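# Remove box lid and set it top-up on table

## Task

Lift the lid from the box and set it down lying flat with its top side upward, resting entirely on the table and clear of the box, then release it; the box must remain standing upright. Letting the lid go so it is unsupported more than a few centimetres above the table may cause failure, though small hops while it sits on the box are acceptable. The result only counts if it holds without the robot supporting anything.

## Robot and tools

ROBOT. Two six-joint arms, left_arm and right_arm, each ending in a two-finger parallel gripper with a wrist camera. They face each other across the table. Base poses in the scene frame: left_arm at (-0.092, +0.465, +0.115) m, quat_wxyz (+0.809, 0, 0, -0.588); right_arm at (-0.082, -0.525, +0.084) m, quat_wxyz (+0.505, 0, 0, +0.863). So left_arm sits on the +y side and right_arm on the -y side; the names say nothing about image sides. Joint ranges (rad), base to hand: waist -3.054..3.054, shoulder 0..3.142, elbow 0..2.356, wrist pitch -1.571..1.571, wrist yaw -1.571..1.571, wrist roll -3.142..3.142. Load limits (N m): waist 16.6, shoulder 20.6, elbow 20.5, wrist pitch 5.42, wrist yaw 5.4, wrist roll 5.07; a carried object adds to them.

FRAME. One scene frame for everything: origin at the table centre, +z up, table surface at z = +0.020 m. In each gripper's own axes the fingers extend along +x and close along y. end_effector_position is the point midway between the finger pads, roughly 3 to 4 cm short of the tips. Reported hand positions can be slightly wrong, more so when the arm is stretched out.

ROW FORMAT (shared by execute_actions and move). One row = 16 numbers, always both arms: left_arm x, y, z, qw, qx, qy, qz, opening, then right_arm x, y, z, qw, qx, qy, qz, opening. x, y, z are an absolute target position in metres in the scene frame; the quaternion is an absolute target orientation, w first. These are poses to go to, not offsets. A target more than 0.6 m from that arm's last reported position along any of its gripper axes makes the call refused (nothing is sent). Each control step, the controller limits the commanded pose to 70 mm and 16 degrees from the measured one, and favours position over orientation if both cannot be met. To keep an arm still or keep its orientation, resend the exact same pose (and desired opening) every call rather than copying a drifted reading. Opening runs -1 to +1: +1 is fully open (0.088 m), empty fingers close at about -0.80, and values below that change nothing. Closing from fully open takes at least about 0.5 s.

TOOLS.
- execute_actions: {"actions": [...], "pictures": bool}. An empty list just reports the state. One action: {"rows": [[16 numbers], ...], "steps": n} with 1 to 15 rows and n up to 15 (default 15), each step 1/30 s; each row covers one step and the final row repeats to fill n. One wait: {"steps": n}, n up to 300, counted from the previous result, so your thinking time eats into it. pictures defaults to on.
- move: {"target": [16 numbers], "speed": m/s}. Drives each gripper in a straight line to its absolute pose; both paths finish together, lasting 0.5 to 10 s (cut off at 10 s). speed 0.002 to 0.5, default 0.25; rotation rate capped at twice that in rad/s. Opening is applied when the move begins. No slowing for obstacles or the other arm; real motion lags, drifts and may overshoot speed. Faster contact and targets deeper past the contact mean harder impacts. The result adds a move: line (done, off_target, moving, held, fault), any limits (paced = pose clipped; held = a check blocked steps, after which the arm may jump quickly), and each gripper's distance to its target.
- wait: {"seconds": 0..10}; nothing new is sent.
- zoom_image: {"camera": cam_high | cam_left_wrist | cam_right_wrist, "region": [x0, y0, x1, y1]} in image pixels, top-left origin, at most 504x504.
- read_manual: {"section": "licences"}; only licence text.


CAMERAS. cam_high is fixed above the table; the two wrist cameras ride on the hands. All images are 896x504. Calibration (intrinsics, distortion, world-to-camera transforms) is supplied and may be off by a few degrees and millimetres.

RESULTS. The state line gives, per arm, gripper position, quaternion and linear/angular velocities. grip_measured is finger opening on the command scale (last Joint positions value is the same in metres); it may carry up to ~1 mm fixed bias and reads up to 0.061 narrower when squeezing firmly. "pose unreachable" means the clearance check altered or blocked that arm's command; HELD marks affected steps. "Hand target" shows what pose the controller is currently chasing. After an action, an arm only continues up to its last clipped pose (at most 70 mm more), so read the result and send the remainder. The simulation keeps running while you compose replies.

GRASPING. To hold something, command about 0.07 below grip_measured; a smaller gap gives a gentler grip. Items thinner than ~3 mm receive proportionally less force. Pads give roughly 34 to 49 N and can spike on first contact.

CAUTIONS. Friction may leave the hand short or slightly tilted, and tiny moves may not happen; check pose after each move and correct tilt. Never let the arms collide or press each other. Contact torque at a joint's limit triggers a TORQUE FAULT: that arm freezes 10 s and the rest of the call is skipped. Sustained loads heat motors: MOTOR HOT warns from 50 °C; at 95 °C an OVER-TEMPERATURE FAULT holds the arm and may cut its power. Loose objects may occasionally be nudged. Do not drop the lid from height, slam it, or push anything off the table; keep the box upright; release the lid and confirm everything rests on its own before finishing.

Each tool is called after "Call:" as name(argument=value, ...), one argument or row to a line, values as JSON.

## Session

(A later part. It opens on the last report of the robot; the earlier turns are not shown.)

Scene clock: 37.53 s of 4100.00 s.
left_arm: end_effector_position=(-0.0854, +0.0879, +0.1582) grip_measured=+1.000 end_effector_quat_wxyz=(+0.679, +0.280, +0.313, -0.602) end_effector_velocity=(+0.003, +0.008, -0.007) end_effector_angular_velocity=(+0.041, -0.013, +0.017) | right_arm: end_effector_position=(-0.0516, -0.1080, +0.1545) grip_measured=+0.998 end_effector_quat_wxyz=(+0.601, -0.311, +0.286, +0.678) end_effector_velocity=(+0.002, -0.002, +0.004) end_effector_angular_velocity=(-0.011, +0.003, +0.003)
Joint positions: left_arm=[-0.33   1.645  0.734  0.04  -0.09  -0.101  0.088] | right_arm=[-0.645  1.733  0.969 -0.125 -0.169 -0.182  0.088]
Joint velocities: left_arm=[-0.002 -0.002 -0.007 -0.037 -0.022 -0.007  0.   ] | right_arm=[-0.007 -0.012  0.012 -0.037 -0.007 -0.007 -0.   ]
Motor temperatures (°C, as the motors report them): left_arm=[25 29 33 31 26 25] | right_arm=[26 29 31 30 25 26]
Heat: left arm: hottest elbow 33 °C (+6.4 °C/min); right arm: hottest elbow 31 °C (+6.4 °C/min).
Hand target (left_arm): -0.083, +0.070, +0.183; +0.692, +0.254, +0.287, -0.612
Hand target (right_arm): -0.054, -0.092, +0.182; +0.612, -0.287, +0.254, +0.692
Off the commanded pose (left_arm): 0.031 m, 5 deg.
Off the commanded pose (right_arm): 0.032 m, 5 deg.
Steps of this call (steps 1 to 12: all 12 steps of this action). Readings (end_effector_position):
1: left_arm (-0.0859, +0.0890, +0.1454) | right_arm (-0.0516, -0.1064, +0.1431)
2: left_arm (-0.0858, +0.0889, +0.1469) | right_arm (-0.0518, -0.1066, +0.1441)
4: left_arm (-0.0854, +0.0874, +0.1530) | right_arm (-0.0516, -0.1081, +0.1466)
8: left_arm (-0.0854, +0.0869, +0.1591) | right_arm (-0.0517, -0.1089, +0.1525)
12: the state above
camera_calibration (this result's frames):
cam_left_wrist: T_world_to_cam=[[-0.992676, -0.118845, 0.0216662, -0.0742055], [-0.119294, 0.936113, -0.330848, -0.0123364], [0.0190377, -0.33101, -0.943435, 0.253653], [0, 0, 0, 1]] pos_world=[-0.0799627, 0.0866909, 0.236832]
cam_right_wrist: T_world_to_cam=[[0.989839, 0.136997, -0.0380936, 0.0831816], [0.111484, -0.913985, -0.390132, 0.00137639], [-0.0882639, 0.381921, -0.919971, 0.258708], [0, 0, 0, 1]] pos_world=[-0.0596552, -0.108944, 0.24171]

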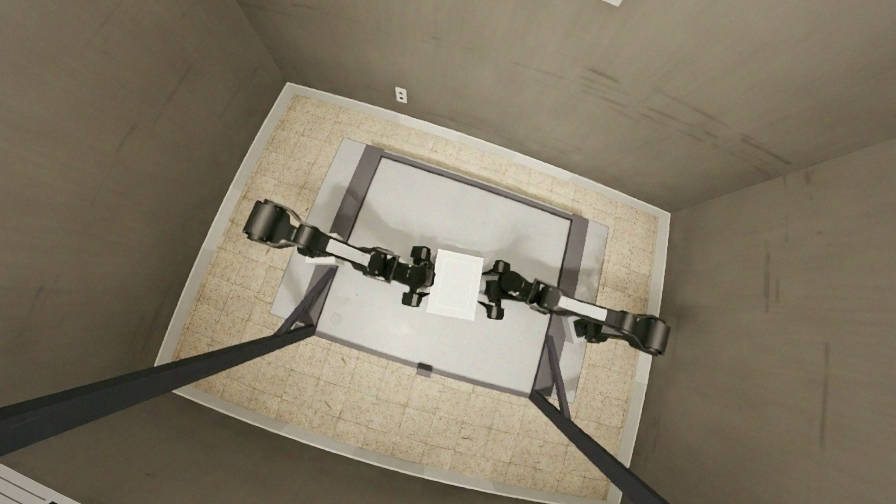

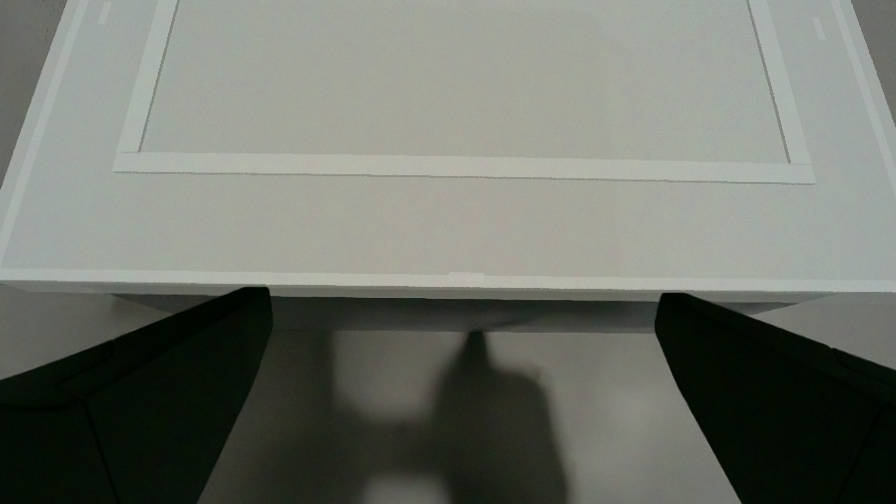

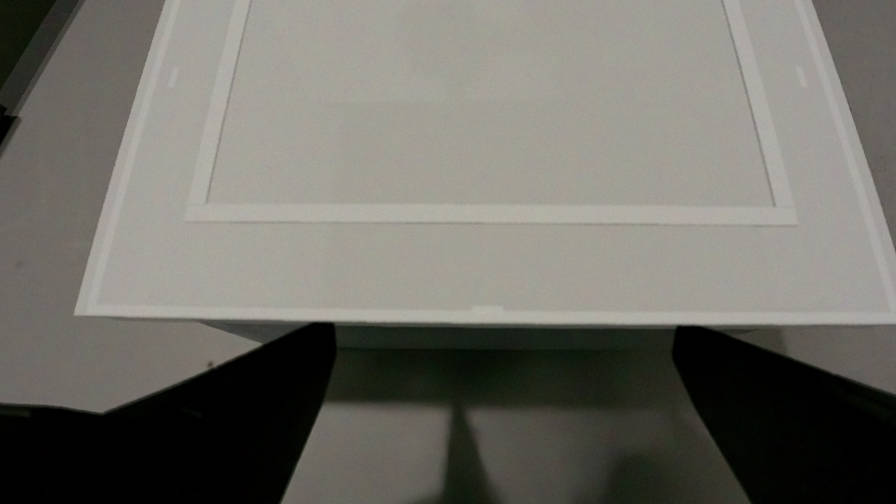

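Call:
execute_actions(
  actions=[
    {"rows":[[-0.083,0.069,0.192,0.692,0.254,0.287,-0.612,1,-0.054,-0.091,0.194,0.612,-0.287,0.254,0.692,1]],"steps":8},
  ],
  pictures=false,
)

Call:
execute_actions(
  actions=[
    {"rows":[[-0.068,0.069,0.194,0.692,0.254,0.287,-0.612,1,-0.039,-0.091,0.198,0.612,-0.287,0.254,0.692,1]],"steps":5},
  ],
  pictures=false,
)

Call:
execute_actions(
  actions=[
    {"rows":[[-0.053,0.069,0.194,0.692,0.254,0.287,-0.612,1,-0.024,-0.091,0.198,0.612,-0.287,0.254,0.692,1]],"steps":5},
  ],
  pictures=false,
)

Call:
execute_actions(
  actions=[
    {"rows":[[-0.038,0.069,0.194,0.688,0.256,0.285,-0.617,1,-0.009,-0.091,0.198,0.608,-0.288,0.252,0.696,1]],"steps":5},
  ],
  pictures=false,
)

Call:
execute_actions(
  actions=[
    {"rows":[[-0.023,0.069,0.194,0.688,0.256,0.285,-0.617,1,0.006,-0.091,0.198,0.608,-0.288,0.252,0.696,1]],"steps":5},
  ],
  pictures=false,
)

Call:
execute_actions(
  actions=[
    {"rows":[[-0.008,0.069,0.194,0.684,0.258,0.283,-0.621,1,0.021,-0.091,0.198,0.603,-0.29,0.25,0.7,1]],"steps":5},
  ],
  pictures=false,
)

Call:
execute_actions(
  actions=[
    {"rows":[[0.007,0.069,0.194,0.684,0.258,0.283,-0.621,1,0.036,-0.091,0.198,0.603,-0.29,0.25,0.7,1]],"steps":5},
  ],
  pictures=false,
)

Call:
execute_actions(
  actions=[
    {"rows":[[0.022,0.069,0.194,0.68,0.26,0.282,-0.626,1,0.051,-0.091,0.198,0.598,-0.292,0.248,0.704,1]],"steps":5},
  ],
  pictures=false,
)

Call:
execute_actions(
  actions=[
    {"rows":[[0.037,0.069,0.194,0.68,0.26,0.282,-0.626,1,0.066,-0.091,0.198,0.598,-0.292,0.248,0.704,1]],"steps":5},
  ],
  pictures=false,
)

Call:
execute_actions(
  actions=[
    {"rows":[[0.052,0.069,0.194,0.676,0.261,0.28,-0.63,1,0.081,-0.091,0.198,0.594,-0.293,0.246,0.708,1]],"steps":12},
  ],
)

Scene clock: 40.37 s of 4100.00 s.
left_arm: end_effector_position=(-0.0853, +0.0889, +0.1657) grip_measured=+1.000 end_effector_quat_wxyz=(+0.678, +0.282, +0.314, -0.601) end_effector_velocity=(+0.000, +0.012, -0.008) end_effector_angular_velocity=(+0.069, +0.007, +0.019) | right_arm: end_effector_position=(-0.0515, -0.1073, +0.1668) grip_measured=+0.998 end_effector_quat_wxyz=(+0.602, -0.310, +0.284, +0.679) end_effector_velocity=(-0.001, +0.010, +0.023) end_effector_angular_velocity=(+0.047, -0.005, +0.013)
Joint positions: left_arm=[-0.33   1.622  0.751 -0.005 -0.09  -0.101  0.088] | right_arm=[-0.645  1.71   0.996 -0.171 -0.169 -0.182  0.088]
Joint velocities: left_arm=[-0.002 -0.007  0.002 -0.081 -0.007 -0.022  0.   ] | right_arm=[ 0.002 -0.022  0.046 -0.022 -0.007 -0.007 -0.   ]
Motor temperatures (°C, as the motors report them): left_arm=[25 30 34 32 26 25] | right_arm=[26 30 31 31 25 26]
Heat: left arm: hottest elbow 34 °C (+7.4 °C/min); right arm: hottest elbow 31 °C (+5.9 °C/min).
Hand target (left_arm): -0.083, +0.070, +0.192; +0.692, +0.254, +0.287, -0.612
Hand target (right_arm): -0.054, -0.092, +0.194; +0.612, -0.287, +0.254, +0.692
Off the commanded pose (left_arm): 0.033 m, 5 deg.
Off the commanded pose (right_arm): 0.032 m, 5 deg.
Steps of this call (steps 1 to 77: nothing new was sent; steps 78 to 85: all 8 steps of this action). Readings (end_effector_position):
78: left_arm (-0.0854, +0.0880, +0.1590) | right_arm (-0.0516, -0.1076, +0.1565)
79: left_arm (-0.0853, +0.0883, +0.1601) | right_arm (-0.0516, -0.1076, +0.1576)
81: left_arm (-0.0853, +0.0882, +0.1636) | right_arm (-0.0516, -0.1078, +0.1617)
85: the state above

Scene clock: 40.53 s of 4100.00 s.
left_arm: end_effector_position=(-0.0744, +0.0896, +0.1669) grip_measured=+1.000 end_effector_quat_wxyz=(+0.679, +0.284, +0.315, -0.599) end_effector_velocity=(+0.049, +0.002, +0.007) end_effector_angular_velocity=(+0.002, -0.017, +0.017) | right_arm: end_effector_position=(-0.0409, -0.1069, +0.1711) grip_measured=+0.998 end_effector_quat_wxyz=(+0.604, -0.310, +0.284, +0.677) end_effector_velocity=(+0.051, +0.002, +0.026) end_effector_angular_velocity=(+0.036, +0.002, +0.006)
Joint positions: left_arm=[-0.293  1.617  0.754 -0.015 -0.07  -0.073  0.088] | right_arm=[-0.675  1.709  1.014 -0.193 -0.183 -0.204  0.088]
Joint velocities: left_arm=[ 0.164 -0.022  0.007 -0.022  0.081  0.125  0.   ] | right_arm=[-0.159 -0.017  0.076 -0.081 -0.11  -0.125 -0.   ]
Motor temperatures (°C, as the motors report them): left_arm=[25 30 34 32 26 25] | right_arm=[26 30 32 31 25 26]
Heat: left arm: hottest elbow 34 °C (+7.4 °C/min); right arm: hottest elbow 32 °C (+7.4 °C/min).
Hand target (left_arm): -0.068, +0.071, +0.194; +0.692, +0.255, +0.287, -0.611
Hand target (right_arm): -0.039, -0.092, +0.198; +0.612, -0.288, +0.253, +0.692
Off the commanded pose (left_arm): 0.035 m, 5 deg.
Off the commanded pose (right_arm): 0.031 m, 5 deg.
Steps of this call (steps 1 to 5: all 5 steps of this action). Readings (end_effector_position):
1: left_arm (-0.0848, +0.0890, +0.1657) | right_arm (-0.0510, -0.1072, +0.1677)
2: left_arm (-0.0823, +0.0891, +0.1659) | right_arm (-0.0489, -0.1070, +0.1686)
4: left_arm (-0.0764, +0.0894, +0.1667) | right_arm (-0.0430, -0.1070, +0.1703)
5: the state above

Scene clock: 40.70 s of 4100.00 s.
left_arm: end_effector_position=(-0.0603, +0.0902, +0.1672) grip_measured=+1.000 end_effector_quat_wxyz=(+0.679, +0.284, +0.316, -0.599) end_effector_velocity=(+0.054, +0.011, -0.004) end_effector_angular_velocity=(+0.046, +0.008, +0.022) | right_arm: end_effector_position=(-0.0267, -0.1064, +0.1759) grip_measured=+0.998 end_effector_quat_wxyz=(+0.606, -0.306, +0.281, +0.678) end_effector_velocity=(+0.053, +0.005, +0.027) end_effector_angular_velocity=(+0.066, +0.020, +0.029)
Joint positions: left_arm=[-0.243  1.617  0.756 -0.017 -0.039 -0.037  0.088] | right_arm=[-0.718  1.709  1.03  -0.205 -0.212 -0.235  0.088]
Joint velocities: left_arm=[ 0.188 -0.002  0.007 -0.051  0.11   0.125  0.   ] | right_arm=[-0.173 -0.002  0.081 -0.051 -0.154 -0.139 -0.   ]
Motor temperatures (°C, as the motors report them): left_arm=[25 30 34 32 26 25] | right_arm=[26 30 32 31 25 26]
Heat: left arm: hottest elbow 34 °C (+7.4 °C/min); right arm: hottest elbow 32 °C (+7.4 °C/min).
Hand target (left_arm): -0.053, +0.071, +0.195; +0.692, +0.254, +0.287, -0.611
Hand target (right_arm): -0.024, -0.092, +0.198; +0.612, -0.287, +0.253, +0.692
Off the commanded pose (left_arm): 0.035 m, 5 deg.
Off the commanded pose (right_arm): 0.027 m, 4 deg.
Steps of this call (steps 1 to 5: all 5 steps of this action). Readings (end_effector_position):
1: left_arm (-0.0727, +0.0896, +0.1670) | right_arm (-0.0392, -0.1068, +0.1720)
2: left_arm (-0.0694, +0.0896, +0.1671) | right_arm (-0.0361, -0.1067, +0.1731)
4: left_arm (-0.0625, +0.0900, +0.1672) | right_arm (-0.0290, -0.1066, +0.1750)
5: the state above

Scene clock: 40.87 s of 4100.00 s.
left_arm: end_effector_position=(-0.0446, +0.0908, +0.1683) grip_measured=+1.000 end_effector_quat_wxyz=(+0.679, +0.283, +0.316, -0.600) end_effector_velocity=(+0.059, +0.006, +0.004) end_effector_angular_velocity=(+0.002, +0.009, +0.005) | right_arm: end_effector_position=(-0.0110, -0.1059, +0.1823) grip_measured=+0.998 end_effector_quat_wxyz=(+0.607, -0.301, +0.276, +0.681) end_effector_velocity=(+0.062, +0.005, +0.034) end_effector_angular_velocity=(+0.094, +0.013, +0.040)
Joint positions: left_arm=[-0.186  1.617  0.759 -0.018 -0.001  0.008  0.088] | right_arm=[-0.766  1.709  1.05  -0.218 -0.247 -0.272  0.088]
Joint velocities: left_arm=[ 0.212 -0.002  0.017 -0.022  0.139  0.154  0.   ] | right_arm=[-0.203 -0.002  0.095 -0.051 -0.183 -0.168 -0.   ]
Motor temperatures (°C, as the motors report them): left_arm=[25 30 34 32 26 25] | right_arm=[26 30 32 31 25 26]
Heat: left arm: hottest elbow 34 °C (+7.3 °C/min); right arm: hottest elbow 32 °C (+7.3 °C/min).
Hand target (left_arm): -0.038, +0.071, +0.195; +0.688, +0.257, +0.284, -0.616
Hand target (right_arm): -0.009, -0.092, +0.198; +0.608, -0.288, +0.251, +0.696
Off the commanded pose (left_arm): 0.034 m, 5 deg.
Off the commanded pose (right_arm): 0.022 m, 4 deg.
Steps of this call (steps 1 to 5: all 5 steps of this action). Readings (end_effector_position):
1: left_arm (-0.0585, +0.0902, +0.1672) | right_arm (-0.0250, -0.1062, +0.1772)
2: left_arm (-0.0547, +0.0903, +0.1675) | right_arm (-0.0216, -0.1060, +0.1786)
4: left_arm (-0.0470, +0.0907, +0.1680) | right_arm (-0.0137, -0.1060, +0.1811)
5: the state above

Scene clock: 41.03 s of 4100.00 s.
left_arm: end_effector_position=(-0.0295, +0.0916, +0.1700) grip_measured=+1.000 end_effector_quat_wxyz=(+0.680, +0.281, +0.315, -0.600) end_effector_velocity=(+0.057, +0.000, +0.013) end_effector_angular_velocity=(-0.029, +0.010, +0.022) | right_arm: end_effector_position=(+0.0042, -0.1052, +0.1852) grip_measured=+0.998 end_effector_quat_wxyz=(+0.608, -0.298, +0.273, +0.683) end_effector_velocity=(+0.059, -0.007, -0.004) end_effector_angular_velocity=(-0.022, +0.008, +0.015)
Joint positions: left_arm=[-0.132  1.617  0.766 -0.021  0.034  0.047  0.088] | right_arm=[-0.811  1.721  1.072 -0.23  -0.279 -0.306  0.088]
Joint velocities: left_arm=[ 0.198 -0.002  0.042 -0.022  0.125  0.125  0.   ] | right_arm=[-0.178  0.061  0.076 -0.081 -0.125 -0.154 -0.   ]
Motor temperatures (°C, as the motors report them): left_arm=[25 30 34 32 26 25] | right_arm=[26 30 32 31 25 26]
Heat: left arm: hottest elbow 34 °C (+7.3 °C/min); right arm: hottest elbow 32 °C (+7.3 °C/min).
Hand target (left_arm): -0.023, +0.071, +0.195; +0.688, +0.257, +0.284, -0.616
Hand target (right_arm): +0.006, -0.092, +0.198; +0.608, -0.288, +0.251, +0.696
Off the commanded pose (left_arm): 0.034 m, 5 deg.
Off the commanded pose (right_arm): 0.019 m, 3 deg.
Steps of this call (steps 1 to 5: all 5 steps of this action). Readings (end_effector_position):
1: left_arm (-0.0425, +0.0909, +0.1684) | right_arm (-0.0090, -0.1056, +0.1835)
2: left_arm (-0.0389, +0.0913, +0.1687) | right_arm (-0.0056, -0.1052, +0.1844)
4: left_arm (-0.0318, +0.0917, +0.1695) | right_arm (+0.0017, -0.1051, +0.1851)
5: the state above

Scene clock: 41.20 s of 4100.00 s.
left_arm: end_effector_position=(-0.0137, +0.0910, +0.1727) grip_measured=+1.000 end_effector_quat_wxyz=(+0.680, +0.278, +0.313, -0.602) end_effector_velocity=(+0.063, -0.005, +0.011) end_effector_angular_velocity=(-0.029, -0.000, +0.005) | right_arm: end_effector_position=(+0.0202, -0.1063, +0.1833) grip_measured=+0.998 end_effector_quat_wxyz=(+0.606, -0.300, +0.276, +0.683) end_effector_velocity=(+0.067, -0.010, -0.014) end_effector_angular_velocity=(-0.045, +0.004, +0.016)
Joint positions: left_arm=[-0.077  1.623  0.779 -0.023  0.074  0.088  0.088] | right_arm=[-0.858  1.743  1.096 -0.251 -0.311 -0.347  0.088]
Joint velocities: left_arm=[ 0.212  0.037  0.076 -0.022  0.139  0.154  0.   ] | right_arm=[-0.198  0.095  0.09  -0.095 -0.125 -0.183  0.   ]
Motor temperatures (°C, as the motors report them): left_arm=[25 30 34 32 26 25] | right_arm=[26 30 32 31 25 26]
Heat: left arm: hottest elbow 34 °C (+7.3 °C/min); right arm: hottest elbow 32 °C (+7.3 °C/min).
Hand target (left_arm): -0.008, +0.071, +0.195; +0.685, +0.259, +0.282, -0.620
Hand target (right_arm): +0.021, -0.092, +0.198; +0.603, -0.290, +0.249, +0.700
Off the commanded pose (left_arm): 0.031 m, 5 deg.
Off the commanded pose (right_arm): 0.021 m, 4 deg.
Steps of this call (steps 1 to 5: all 5 steps of this action). Readings (end_effector_position):
1: left_arm (-0.0277, +0.0914, +0.1706) | right_arm (+0.0059, -0.1054, +0.1848)
2: left_arm (-0.0243, +0.0913, +0.1713) | right_arm (+0.0095, -0.1055, +0.1846)
4: left_arm (-0.0164, +0.0912, +0.1723) | right_arm (+0.0175, -0.1060, +0.1836)
5: the state above

Scene clock: 41.37 s of 4100.00 s.
left_arm: end_effector_position=(+0.0015, +0.0905, +0.1735) grip_measured=+1.000 end_effector_quat_wxyz=(+0.680, +0.276, +0.313, -0.603) end_effector_velocity=(+0.055, -0.001, +0.000) end_effector_angular_velocity=(+0.004, +0.017, +0.008) | right_arm: end_effector_position=(+0.0355, -0.1069, +0.1824) grip_measured=+0.998 end_effector_quat_wxyz=(+0.605, -0.300, +0.277, +0.684) end_effector_velocity=(+0.055, -0.005, -0.001) end_effector_angular_velocity=(-0.011, +0.024, +0.016)
Joint positions: left_arm=[-0.025  1.636  0.797 -0.028  0.109  0.126  0.088] | right_arm=[-0.901  1.765  1.122 -0.269 -0.339 -0.382  0.088]
Joint velocities: left_arm=[ 0.183  0.061  0.076 -0.037  0.125  0.125  0.   ] | right_arm=[-0.164  0.076  0.105 -0.095 -0.125 -0.139 -0.   ]
Motor temperatures (°C, as the motors report them): left_arm=[25 30 34 32 26 25] | right_arm=[26 30 32 31 25 26]
Heat: left arm: hottest elbow 34 °C (+7.3 °C/min); right arm: hottest elbow 32 °C (+7.3 °C/min).
Hand target (left_arm): +0.007, +0.071, +0.195; +0.684, +0.259, +0.282, -0.620
Hand target (right_arm): +0.036, -0.092, +0.198; +0.603, -0.290, +0.249, +0.700
Off the commanded pose (left_arm): 0.030 m, 5 deg.
Off the commanded pose (right_arm): 0.022 m, 4 deg.
Steps of this call (steps 1 to 5: all 5 steps of this action). Readings (end_effector_position):
1: left_arm (-0.0117, +0.0906, +0.1731) | right_arm (+0.0222, -0.1066, +0.1828)
2: left_arm (-0.0080, +0.0905, +0.1734) | right_arm (+0.0259, -0.1067, +0.1827)
4: left_arm (-0.0008, +0.0905, +0.1735) | right_arm (+0.0332, -0.1068, +0.1824)
5: the state above

Scene clock: 41.53 s of 4100.00 s.
left_arm: end_effector_position=(+0.0174, +0.0905, +0.1738) grip_measured=+1.000 end_effector_quat_wxyz=(+0.679, +0.275, +0.313, -0.604) end_effector_velocity=(+0.065, -0.003, +0.006) end_effector_angular_velocity=(-0.018, +0.013, +0.013) | right_arm: end_effector_position=(+0.0517, -0.1071, +0.1832) grip_measured=+0.998 end_effector_quat_wxyz=(+0.604, -0.300, +0.277, +0.685) end_effector_velocity=(+0.071, -0.005, +0.006) end_effector_angular_velocity=(+0.008, -0.007, +0.018)
Joint positions: left_arm=[ 0.028  1.654  0.819 -0.038  0.147  0.166  0.088] | right_arm=[-0.945  1.788  1.156 -0.292 -0.37  -0.421  0.088]
Joint velocities: left_arm=[ 0.208  0.071  0.1   -0.037  0.139  0.139  0.   ] | right_arm=[-0.193  0.09   0.144 -0.11  -0.125 -0.183  0.   ]
Motor temperatures (°C, as the motors report them): left_arm=[25 30 34 32 26 25] | right_arm=[26 30 32 31 25 26]
Heat: left arm: hottest elbow 34 °C (+7.2 °C/min); right arm: hottest elbow 32 °C (+7.2 °C/min).
Hand target (left_arm): +0.021, +0.071, +0.195; +0.680, +0.260, +0.281, -0.625
Hand target (right_arm): +0.051, -0.092, +0.198; +0.599, -0.292, +0.247, +0.704
Off the commanded pose (left_arm): 0.030 m, 5 deg.
Off the commanded pose (right_arm): 0.022 m, 4 deg.
Steps of this call (steps 1 to 5: all 5 steps of this action). Readings (end_effector_position):
1: left_arm (+0.0033, +0.0903, +0.1736) | right_arm (+0.0373, -0.1070, +0.1824)
2: left_arm (+0.0070, +0.0904, +0.1735) | right_arm (+0.0408, -0.1070, +0.1826)
4: left_arm (+0.0148, +0.0906, +0.1735) | right_arm (+0.0488, -0.1069, +0.1830)
5: the state above

Scene clock: 41.70 s of 4100.00 s.
left_arm: end_effector_position=(+0.0328, +0.0906, +0.1740) grip_measured=+1.000 end_effector_quat_wxyz=(+0.679, +0.274, +0.314, -0.604) end_effector_velocity=(+0.057, -0.001, +0.002) end_effector_angular_velocity=(+0.002, +0.008, +0.009) | right_arm: end_effector_position=(+0.0671, -0.1072, +0.1836) grip_measured=+0.998 end_effector_quat_wxyz=(+0.603, -0.299, +0.276, +0.686) end_effector_velocity=(+0.061, -0.005, -0.001) end_effector_angular_velocity=(-0.008, +0.009, +0.016)
Joint positions: left_arm=[ 0.078  1.674  0.843 -0.048  0.18   0.202  0.088] | right_arm=[-0.985  1.813  1.191 -0.315 -0.395 -0.456  0.088]
Joint velocities: left_arm=[ 0.173  0.081  0.105 -0.051  0.11   0.125  0.   ] | right_arm=[-0.164  0.1    0.139 -0.11  -0.11  -0.154 -0.   ]
Motor temperatures (°C, as the motors report them): left_arm=[25 30 34 32 27 25] | right_arm=[26 30 32 31 25 26]
Heat: left arm: hottest elbow 34 °C (+7.2 °C/min); right arm: hottest elbow 32 °C (+7.2 °C/min).
Hand target (left_arm): +0.037, +0.071, +0.195; +0.680, +0.260, +0.281, -0.625
Hand target (right_arm): +0.066, -0.092, +0.198; +0.598, -0.292, +0.247, +0.704
Off the commanded pose (left_arm): 0.030 m, 5 deg.
Off the commanded pose (right_arm): 0.022 m, 4 deg.
Steps of this call (steps 1 to 5: all 5 steps of this action). Readings (end_effector_position):
1: left_arm (+0.0196, +0.0903, +0.1738) | right_arm (+0.0539, -0.1072, +0.1832)
2: left_arm (+0.0231, +0.0904, +0.1739) | right_arm (+0.0572, -0.1072, +0.1834)
4: left_arm (+0.0304, +0.0906, +0.1738) | right_arm (+0.0648, -0.1072, +0.1836)
5: the state above

Scene clock: 42.10 s of 4100.00 s.
left_arm: end_effector_position=(+0.0525, +0.0902, +0.1744) grip_measured=+1.000 end_effector_quat_wxyz=(+0.677, +0.271, +0.316, -0.607) end_effector_velocity=(+0.005, +0.003, -0.007) end_effector_angular_velocity=(+0.031, +0.014, +0.022) | right_arm: end_effector_position=(+0.0874, -0.1077, +0.1840) grip_measured=+0.998 end_effector_quat_wxyz=(+0.600, -0.299, +0.277, +0.688) end_effector_velocity=(+0.007, -0.001, -0.000) end_effector_angular_velocity=(-0.011, -0.014, -0.000)
Joint positions: left_arm=[ 0.141  1.705  0.882 -0.067  0.23   0.249  0.088] | right_arm=[-1.037  1.851  1.246 -0.355 -0.432 -0.506  0.088]
Joint velocities: left_arm=[ 0.012  0.022  0.012 -0.022 -0.007 -0.007  0.   ] | right_arm=[-0.012  0.012  0.022 -0.022  0.007 -0.022 -0.   ]
Motor temperatures (°C, as the motors report them): left_arm=[25 30 34 32 27 25] | right_arm=[26 30 32 31 25 26]
Heat: left arm: hottest elbow 34 °C (+7.1 °C/min); right arm: hottest elbow 32 °C (+7.1 °C/min).
Hand target (left_arm): +0.051, +0.070, +0.194; +0.676, +0.261, +0.280, -0.630
Hand target (right_arm): +0.081, -0.092, +0.198; +0.594, -0.293, +0.246, +0.708
Off the commanded pose (left_arm): 0.029 m, 5 deg.
Off the commanded pose (right_arm): 0.023 m, 4 deg.
Steps of this call (steps 1 to 12: all 12 steps of this action). Readings (end_effector_position):
1: left_arm (+0.0346, +0.0903, +0.1741) | right_arm (+0.0690, -0.1074, +0.1835)
2: left_arm (+0.0380, +0.0904, +0.1741) | right_arm (+0.0724, -0.1074, +0.1835)
4: left_arm (+0.0457, +0.0907, +0.1740) | right_arm (+0.0804, -0.1072, +0.1840)
8: left_arm (+0.0519, +0.0902, +0.1750) | right_arm (+0.0867, -0.1078, +0.1843)
12: the state above
camera_calibration (this result's frames):
cam_left_wrist: T_world_to_cam=[[-0.992273, -0.116894, 0.0415828, 0.0588571], [-0.124067, 0.932771, -0.338444, 0.00925286], [0.000774847, -0.340989, -0.940067, 0.268332], [0, 0, 0, 1]] pos_world=[0.0593424, 0.0897472, 0.252934]
cam_right_wrist: T_world_to_cam=[[0.987646, 0.149901, -0.0456602, -0.0503684], [0.117153, -0.899858, -0.420156, 0.00420521], [-0.10407, 0.409616, -0.906302, 0.29989], [0, 0, 0, 1]] pos_world=[0.0804629, -0.111506, 0.271258]

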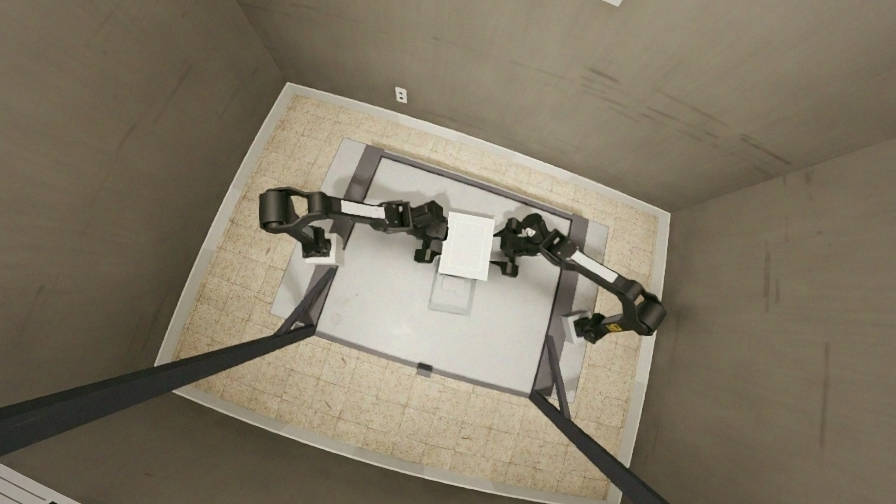

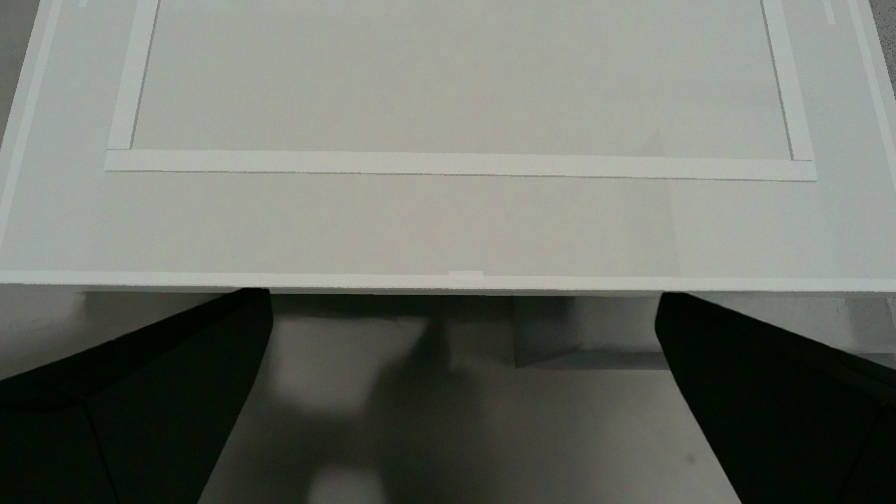

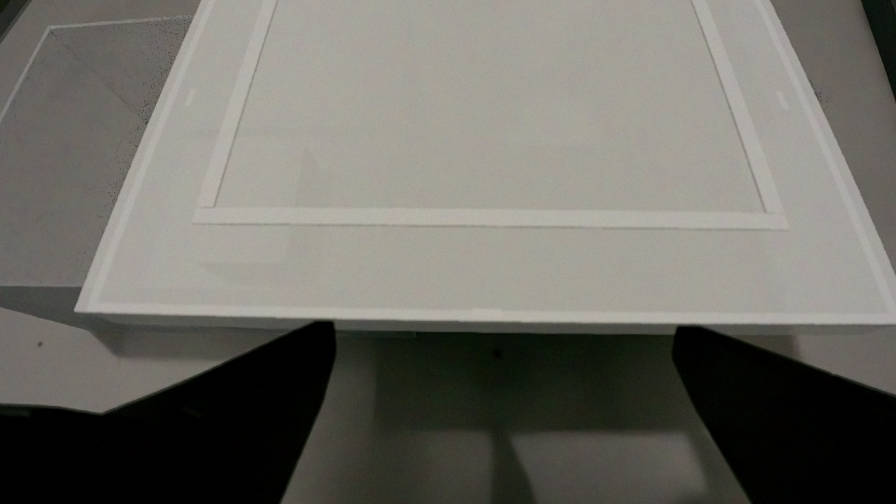

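Call:
execute_actions(
  actions=[
    {"rows":[[0.067,0.069,0.194,0.676,0.261,0.28,-0.63,1,0.096,-0.091,0.194,0.594,-0.293,0.246,0.708,1]],"steps":5},
  ],
  pictures=false,
)

Call:
execute_actions(
  actions=[
    {"rows":[[0.082,0.069,0.194,0.673,0.262,0.279,-0.633,1,0.111,-0.091,0.192,0.591,-0.294,0.245,0.71,1]],"steps":5},
  ],
  pictures=false,
)

Call:
execute_actions(
  actions=[
    {"rows":[[0.097,0.069,0.194,0.67,0.264,0.278,-0.636,1,0.126,-0.091,0.192,0.588,-0.295,0.244,0.713,1]],"steps":5},
  ],
  pictures=false,
)

Call:
execute_actions(
  actions=[
    {"rows":[[0.112,0.069,0.194,0.67,0.264,0.278,-0.636,1,0.141,-0.091,0.192,0.588,-0.295,0.244,0.713,1]],"steps":5},
  ],
  pictures=false,
)

Call:
execute_actions(
  actions=[
    {"rows":[[0.127,0.069,0.194,0.667,0.265,0.276,-0.639,1,0.156,-0.091,0.192,0.584,-0.297,0.242,0.716,1]],"steps":5},
  ],
  pictures=false,
)

Call:
execute_actions(
  actions=[
    {"rows":[[0.142,0.069,0.194,0.665,0.266,0.275,-0.642,1,0.171,-0.091,0.192,0.581,-0.298,0.241,0.718,1]],"steps":5},
  ],
  pictures=false,
)

Call:
execute_actions(
  actions=[
    {"rows":[[0.15,0.069,0.194,0.665,0.266,0.275,-0.642,1,0.179,-0.091,0.192,0.581,-0.298,0.241,0.718,1]],"steps":12},
  ],
)

Scene clock: 44.40 s of 4100.00 s.
left_arm: end_effector_position=(+0.0643, +0.0908, +0.1737) grip_measured=+1.000 end_effector_quat_wxyz=(+0.677, +0.270, +0.317, -0.607) end_effector_velocity=(+0.059, -0.007, +0.018) end_effector_angular_velocity=(-0.064, -0.038, +0.016) | right_arm: end_effector_position=(+0.0994, -0.1075, +0.1821) grip_measured=+0.998 end_effector_quat_wxyz=(+0.601, -0.299, +0.275, +0.689) end_effector_velocity=(+0.060, -0.006, -0.018) end_effector_angular_velocity=(+0.017, +0.010, -0.028)
Joint positions: left_arm=[ 0.176  1.725  0.904 -0.077  0.252  0.275  0.088] | right_arm=[-1.065  1.877  1.272 -0.363 -0.448 -0.533  0.088]
Joint velocities: left_arm=[ 0.149  0.056  0.11  -0.007  0.081  0.11   0.   ] | right_arm=[-0.144  0.115  0.076  0.007 -0.081 -0.095 -0.   ]
Motor temperatures (°C, as the motors report them): left_arm=[25 30 35 33 27 25] | right_arm=[26 30 32 32 25 26]
Heat: left arm: hottest elbow 35 °C (+8.1 °C/min); right arm: hottest elbow 32 °C (+6.8 °C/min).
Hand target (left_arm): +0.066, +0.071, +0.195; +0.676, +0.261, +0.280, -0.629
Hand target (right_arm): +0.096, -0.092, +0.194; +0.594, -0.293, +0.246, +0.708
Off the commanded pose (left_arm): 0.030 m, 5 deg.
Off the commanded pose (right_arm): 0.021 m, 4 deg.
Steps of this call (steps 1 to 64: nothing new was sent; steps 65 to 69: all 5 steps of this action). Readings (end_effector_position):
65: left_arm (+0.0532, +0.0903, +0.1736) | right_arm (+0.0885, -0.1076, +0.1836)
66: left_arm (+0.0553, +0.0906, +0.1735) | right_arm (+0.0909, -0.1074, +0.1835)
68: left_arm (+0.0618, +0.0909, +0.1733) | right_arm (+0.0970, -0.1072, +0.1827)
69: the state above

Scene clock: 44.57 s of 4100.00 s.
left_arm: end_effector_position=(+0.0799, +0.0900, +0.1761) grip_measured=+1.000 end_effector_quat_wxyz=(+0.678, +0.269, +0.313, -0.608) end_effector_velocity=(+0.068, -0.011, +0.020) end_effector_angular_velocity=(-0.074, -0.007, +0.013) | right_arm: end_effector_position=(+0.1148, -0.1086, +0.1782) grip_measured=+0.998 end_effector_quat_wxyz=(+0.600, -0.299, +0.277, +0.688) end_effector_velocity=(+0.065, -0.013, -0.023) end_effector_angular_velocity=(-0.041, +0.002, -0.003)
Joint positions: left_arm=[ 0.218  1.747  0.938 -0.09   0.28   0.309  0.088] | right_arm=[-1.1    1.911  1.306 -0.381 -0.467 -0.564  0.088]
Joint velocities: left_arm=[ 0.173  0.09   0.164 -0.037  0.125  0.11   0.   ] | right_arm=[-0.154  0.144  0.134 -0.095 -0.066 -0.154  0.   ]
Motor temperatures (°C, as the motors report them): left_arm=[25 30 35 33 27 25] | right_arm=[26 30 32 32 25 26]
Heat: left arm: hottest elbow 35 °C (+8.1 °C/min); right arm: hottest elbow 32 °C (+6.7 °C/min).
Hand target (left_arm): +0.081, +0.071, +0.194; +0.674, +0.262, +0.278, -0.632
Hand target (right_arm): +0.111, -0.092, +0.192; +0.592, -0.294, +0.245, +0.710
Off the commanded pose (left_arm): 0.028 m, 5 deg.
Off the commanded pose (right_arm): 0.023 m, 5 deg.
Steps of this call (steps 1 to 5: all 5 steps of this action). Readings (end_effector_position):
1: left_arm (+0.0662, +0.0906, +0.1740) | right_arm (+0.1012, -0.1077, +0.1810)
2: left_arm (+0.0693, +0.0905, +0.1746) | right_arm (+0.1045, -0.1080, +0.1803)
4: left_arm (+0.0771, +0.0903, +0.1755) | right_arm (+0.1121, -0.1083, +0.1789)
5: the state above

Scene clock: 44.73 s of 4100.00 s.
left_arm: end_effector_position=(+0.0953, +0.0892, +0.1780) grip_measured=+1.000 end_effector_quat_wxyz=(+0.678, +0.269, +0.311, -0.610) end_effector_velocity=(+0.071, -0.005, +0.013) end_effector_angular_velocity=(-0.041, -0.011, +0.012) | right_arm: end_effector_position=(+0.1304, -0.1099, +0.1762) grip_measured=+0.998 end_effector_quat_wxyz=(+0.599, -0.300, +0.278, +0.689) end_effector_velocity=(+0.066, -0.007, -0.004) end_effector_angular_velocity=(+0.000, +0.018, +0.001)
Joint positions: left_arm=[ 0.259  1.773  0.978 -0.109  0.31   0.347  0.088] | right_arm=[-1.136  1.947  1.352 -0.411 -0.488 -0.601  0.088]
Joint velocities: left_arm=[ 0.173  0.11   0.178 -0.066  0.11   0.125  0.   ] | right_arm=[-0.154  0.139  0.188 -0.125 -0.095 -0.139  0.   ]
Motor temperatures (°C, as the motors report them): left_arm=[25 30 35 33 27 25] | right_arm=[26 30 33 32 25 26]
Heat: left arm: hottest elbow 35 °C (+8.0 °C/min); right arm: hottest elbow 33 °C (+8.0 °C/min).
Hand target (left_arm): +0.096, +0.070, +0.194; +0.671, +0.264, +0.277, -0.635
Hand target (right_arm): +0.125, -0.092, +0.192; +0.589, -0.295, +0.243, +0.712
Off the commanded pose (left_arm): 0.026 m, 5 deg.
Off the commanded pose (right_arm): 0.025 m, 5 deg.
Steps of this call (steps 1 to 5: all 5 steps of this action). Readings (end_effector_position):
1: left_arm (+0.0817, +0.0896, +0.1765) | right_arm (+0.1169, -0.1091, +0.1773)
2: left_arm (+0.0850, +0.0894, +0.1771) | right_arm (+0.1201, -0.1093, +0.1769)
4: left_arm (+0.0925, +0.0893, +0.1777) | right_arm (+0.1278, -0.1097, +0.1764)
5: the state above

Scene clock: 44.90 s of 4100.00 s.
left_arm: end_effector_position=(+0.1110, +0.0891, +0.1788) grip_measured=+1.000 end_effector_quat_wxyz=(+0.678, +0.268, +0.310, -0.611) end_effector_velocity=(+0.066, -0.001, +0.006) end_effector_angular_velocity=(-0.012, -0.008, +0.022) | right_arm: end_effector_position=(+0.1462, -0.1103, +0.1770) grip_measured=+0.998 end_effector_quat_wxyz=(+0.599, -0.299, +0.277, +0.689) end_effector_velocity=(+0.066, -0.004, +0.007) end_effector_angular_velocity=(+0.024, -0.012, +0.007)
Joint positions: left_arm=[ 0.299  1.802  1.02  -0.13   0.336  0.38   0.088] | right_arm=[-1.169  1.98   1.403 -0.442 -0.507 -0.633  0.088]
Joint velocities: left_arm=[ 0.154  0.115  0.173 -0.081  0.081  0.11   0.   ] | right_arm=[-0.139  0.125  0.208 -0.125 -0.081 -0.139  0.   ]
Motor temperatures (°C, as the motors report them): left_arm=[25 30 35 33 27 25] | right_arm=[26 30 33 32 25 26]
Heat: left arm: hottest elbow 35 °C (+8.0 °C/min); right arm: hottest elbow 33 °C (+8.0 °C/min).
Hand target (left_arm): +0.111, +0.070, +0.194; +0.671, +0.264, +0.277, -0.635
Hand target (right_arm): +0.141, -0.092, +0.192; +0.589, -0.295, +0.243, +0.712
Off the commanded pose (left_arm): 0.025 m, 5 deg.
Off the commanded pose (right_arm): 0.025 m, 5 deg.
Steps of this call (steps 1 to 5: all 5 steps of this action). Readings (end_effector_position):
1: left_arm (+0.0973, +0.0889, +0.1780) | right_arm (+0.1326, -0.1102, +0.1760)
2: left_arm (+0.1007, +0.0889, +0.1784) | right_arm (+0.1361, -0.1102, +0.1763)
4: left_arm (+0.1084, +0.0891, +0.1786) | right_arm (+0.1436, -0.1103, +0.1768)
5: the state above

Scene clock: 45.07 s of 4100.00 s.
left_arm: end_effector_position=(+0.1259, +0.0893, +0.1788) grip_measured=+1.000 end_effector_quat_wxyz=(+0.676, +0.268, +0.309, -0.613) end_effector_velocity=(+0.064, -0.000, +0.002) end_effector_angular_velocity=(-0.014, +0.022, +0.006) | right_arm: end_effector_position=(+0.1620, -0.1107, +0.1776) grip_measured=+0.998 end_effector_quat_wxyz=(+0.597, -0.300, +0.275, +0.691) end_effector_velocity=(+0.068, -0.005, -0.000) end_effector_angular_velocity=(+0.006, -0.003, +0.016)
Joint positions: left_arm=[ 0.336  1.834  1.062 -0.153  0.363  0.415  0.088] | right_arm=[-1.201  2.017  1.462 -0.479 -0.526 -0.67   0.088]
Joint velocities: left_arm=[ 0.154  0.134  0.188 -0.095  0.11   0.11   0.   ] | right_arm=[-0.139  0.159  0.242 -0.154 -0.081 -0.154 -0.001]
Motor temperatures (°C, as the motors report them): left_arm=[25 30 35 33 27 25] | right_arm=[26 30 33 32 25 26]
Heat: left arm: hottest elbow 35 °C (+8.0 °C/min); right arm: hottest elbow 33 °C (+8.0 °C/min).
Hand target (left_arm): +0.126, +0.070, +0.194; +0.668, +0.265, +0.275, -0.638
Hand target (right_arm): +0.155, -0.092, +0.192; +0.585, -0.297, +0.241, +0.715
Off the commanded pose (left_arm): 0.025 m, 5 deg.
Off the commanded pose (right_arm): 0.025 m, 5 deg.
Steps of this call (steps 1 to 5: all 5 steps of this action). Readings (end_effector_position):
1: left_arm (+0.1128, +0.0890, +0.1787) | right_arm (+0.1483, -0.1105, +0.1767)
2: left_arm (+0.1158, +0.0890, +0.1787) | right_arm (+0.1515, -0.1106, +0.1771)
4: left_arm (+0.1233, +0.0893, +0.1788) | right_arm (+0.1594, -0.1106, +0.1777)
5: the state above

Scene clock: 45.23 s of 4100.00 s.
left_arm: end_effector_position=(+0.1415, +0.0894, +0.1793) grip_measured=+1.000 end_effector_quat_wxyz=(+0.674, +0.268, +0.308, -0.616) end_effector_velocity=(+0.067, +0.000, +0.005) end_effector_angular_velocity=(-0.013, -0.025, -0.007) | right_arm: end_effector_position=(+0.1782, -0.1114, +0.1783) grip_measured=+0.998 end_effector_quat_wxyz=(+0.596, -0.301, +0.273, +0.692) end_effector_velocity=(+0.070, -0.007, +0.003) end_effector_angular_velocity=(+0.017, +0.017, +0.007)
Joint positions: left_arm=[ 0.373  1.868  1.11  -0.179  0.391  0.451  0.088] | right_arm=[-1.233  2.057  1.525 -0.521 -0.545 -0.707  0.088]
Joint velocities: left_arm=[ 0.144  0.129  0.198 -0.095  0.081  0.139  0.   ] | right_arm=[-0.144  0.164  0.261 -0.168 -0.095 -0.139 -0.   ]
Motor temperatures (°C, as the motors report them): left_arm=[25 30 35 33 27 25] | right_arm=[26 30 33 32 25 26]
Heat: left arm: hottest elbow 35 °C (+8.0 °C/min); right arm: hottest elbow 33 °C (+8.0 °C/min).
Hand target (left_arm): +0.141, +0.070, +0.194; +0.666, +0.266, +0.274, -0.641
Hand target (right_arm): +0.170, -0.092, +0.192; +0.582, -0.298, +0.240, +0.717
Off the commanded pose (left_arm): 0.025 m, 5 deg.
Off the commanded pose (right_arm): 0.026 m, 5 deg.
Steps of this call (steps 1 to 5: all 5 steps of this action). Readings (end_effector_position):
1: left_arm (+0.1281, +0.0891, +0.1787) | right_arm (+0.1641, -0.1110, +0.1773)
2: left_arm (+0.1312, +0.0890, +0.1790) | right_arm (+0.1678, -0.1112, +0.1776)
4: left_arm (+0.1387, +0.0894, +0.1789) | right_arm (+0.1755, -0.1112, +0.1781)
5: the state above

Scene clock: 45.63 s of 4100.00 s.
left_arm: end_effector_position=(+0.1536, +0.0889, +0.1801) grip_measured=+1.000 end_effector_quat_wxyz=(+0.672, +0.267, +0.308, -0.618) end_effector_velocity=(+0.000, +0.003, -0.008) end_effector_angular_velocity=(+0.028, +0.011, +0.001) | right_arm: end_effector_position=(+0.1909, -0.1121, +0.1783) grip_measured=+0.998 end_effector_quat_wxyz=(+0.593, -0.302, +0.276, +0.694) end_effector_velocity=(+0.000, -0.001, -0.001) end_effector_angular_velocity=(-0.001, -0.001, +0.041)
Joint positions: left_arm=[ 0.4    1.897  1.157 -0.209  0.413  0.478  0.088] | right_arm=[-1.257  2.095  1.589 -0.568 -0.559 -0.737  0.088]
Joint velocities: left_arm=[ 0.002  0.017  0.007 -0.022 -0.007  0.007  0.   ] | right_arm=[-0.007  0.017  0.027 -0.037 -0.022 -0.051 -0.   ]
Motor temperatures (°C, as the motors report them): left_arm=[25 30 35 33 27 25] | right_arm=[26 30 33 32 25 26]
Heat: left arm: hottest elbow 35 °C (+7.9 °C/min); right arm: hottest elbow 33 °C (+7.9 °C/min).
Hand target (left_arm): +0.149, +0.070, +0.194; +0.665, +0.266, +0.275, -0.642
Hand target (right_arm): +0.178, -0.092, +0.192; +0.581, -0.298, +0.241, +0.718
Off the commanded pose (left_arm): 0.025 m, 5 deg.
Off the commanded pose (right_arm): 0.028 m, 5 deg.
Steps of this call (steps 1 to 12: all 12 steps of this action). Readings (end_effector_position):
1: left_arm (+0.1432, +0.0892, +0.1794) | right_arm (+0.1801, -0.1116, +0.1781)
2: left_arm (+0.1454, +0.0890, +0.1798) | right_arm (+0.1823, -0.1117, +0.1782)
4: left_arm (+0.1499, +0.0892, +0.1801) | right_arm (+0.1868, -0.1118, +0.1786)
8: left_arm (+0.1533, +0.0889, +0.1806) | right_arm (+0.1904, -0.1120, +0.1785)
12: the state above
camera_calibration (this result's frames):
cam_left_wrist: T_world_to_cam=[[-0.994613, -0.0924775, 0.0468274, 0.15604], [-0.103106, 0.929172, -0.354977, 0.0249677], [-0.0106833, -0.357893, -0.933702, 0.275238], [0, 0, 0, 1]] pos_world=[0.160714, 0.0897367, 0.258547]
cam_right_wrist: T_world_to_cam=[[0.984492, 0.168549, -0.0486462, -0.149017], [0.133248, -0.898819, -0.417575, -0.0176403], [-0.114106, 0.404617, -0.907339, 0.308809], [0, 0, 0, 1]] pos_world=[0.184294, -0.115688, 0.265579]

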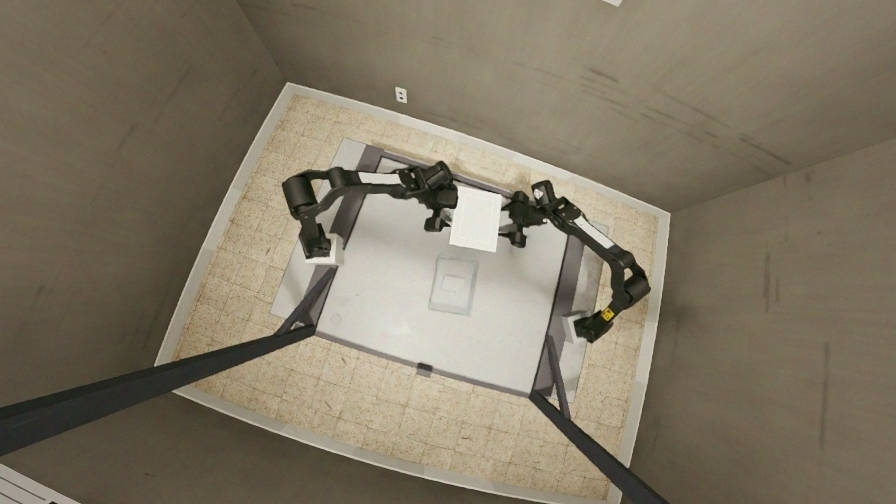

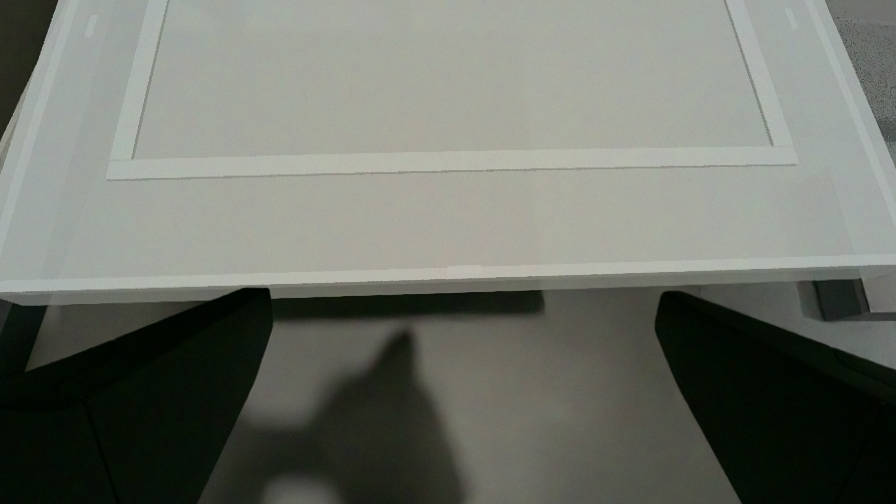

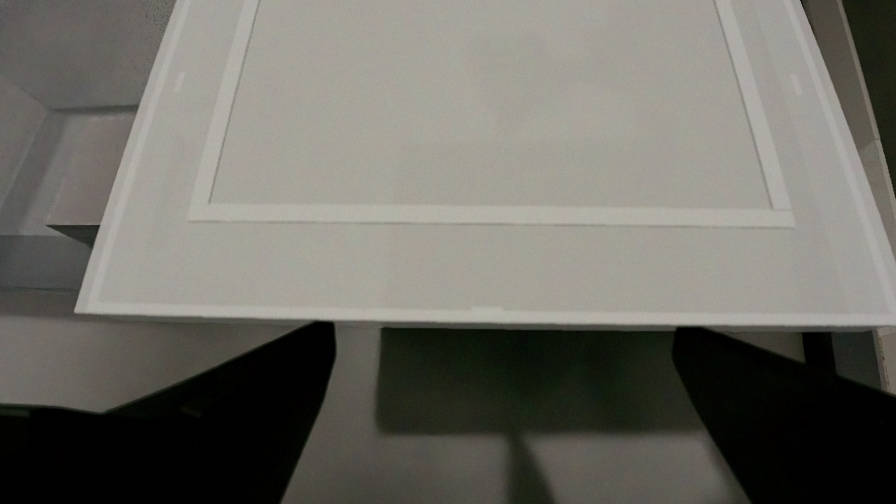

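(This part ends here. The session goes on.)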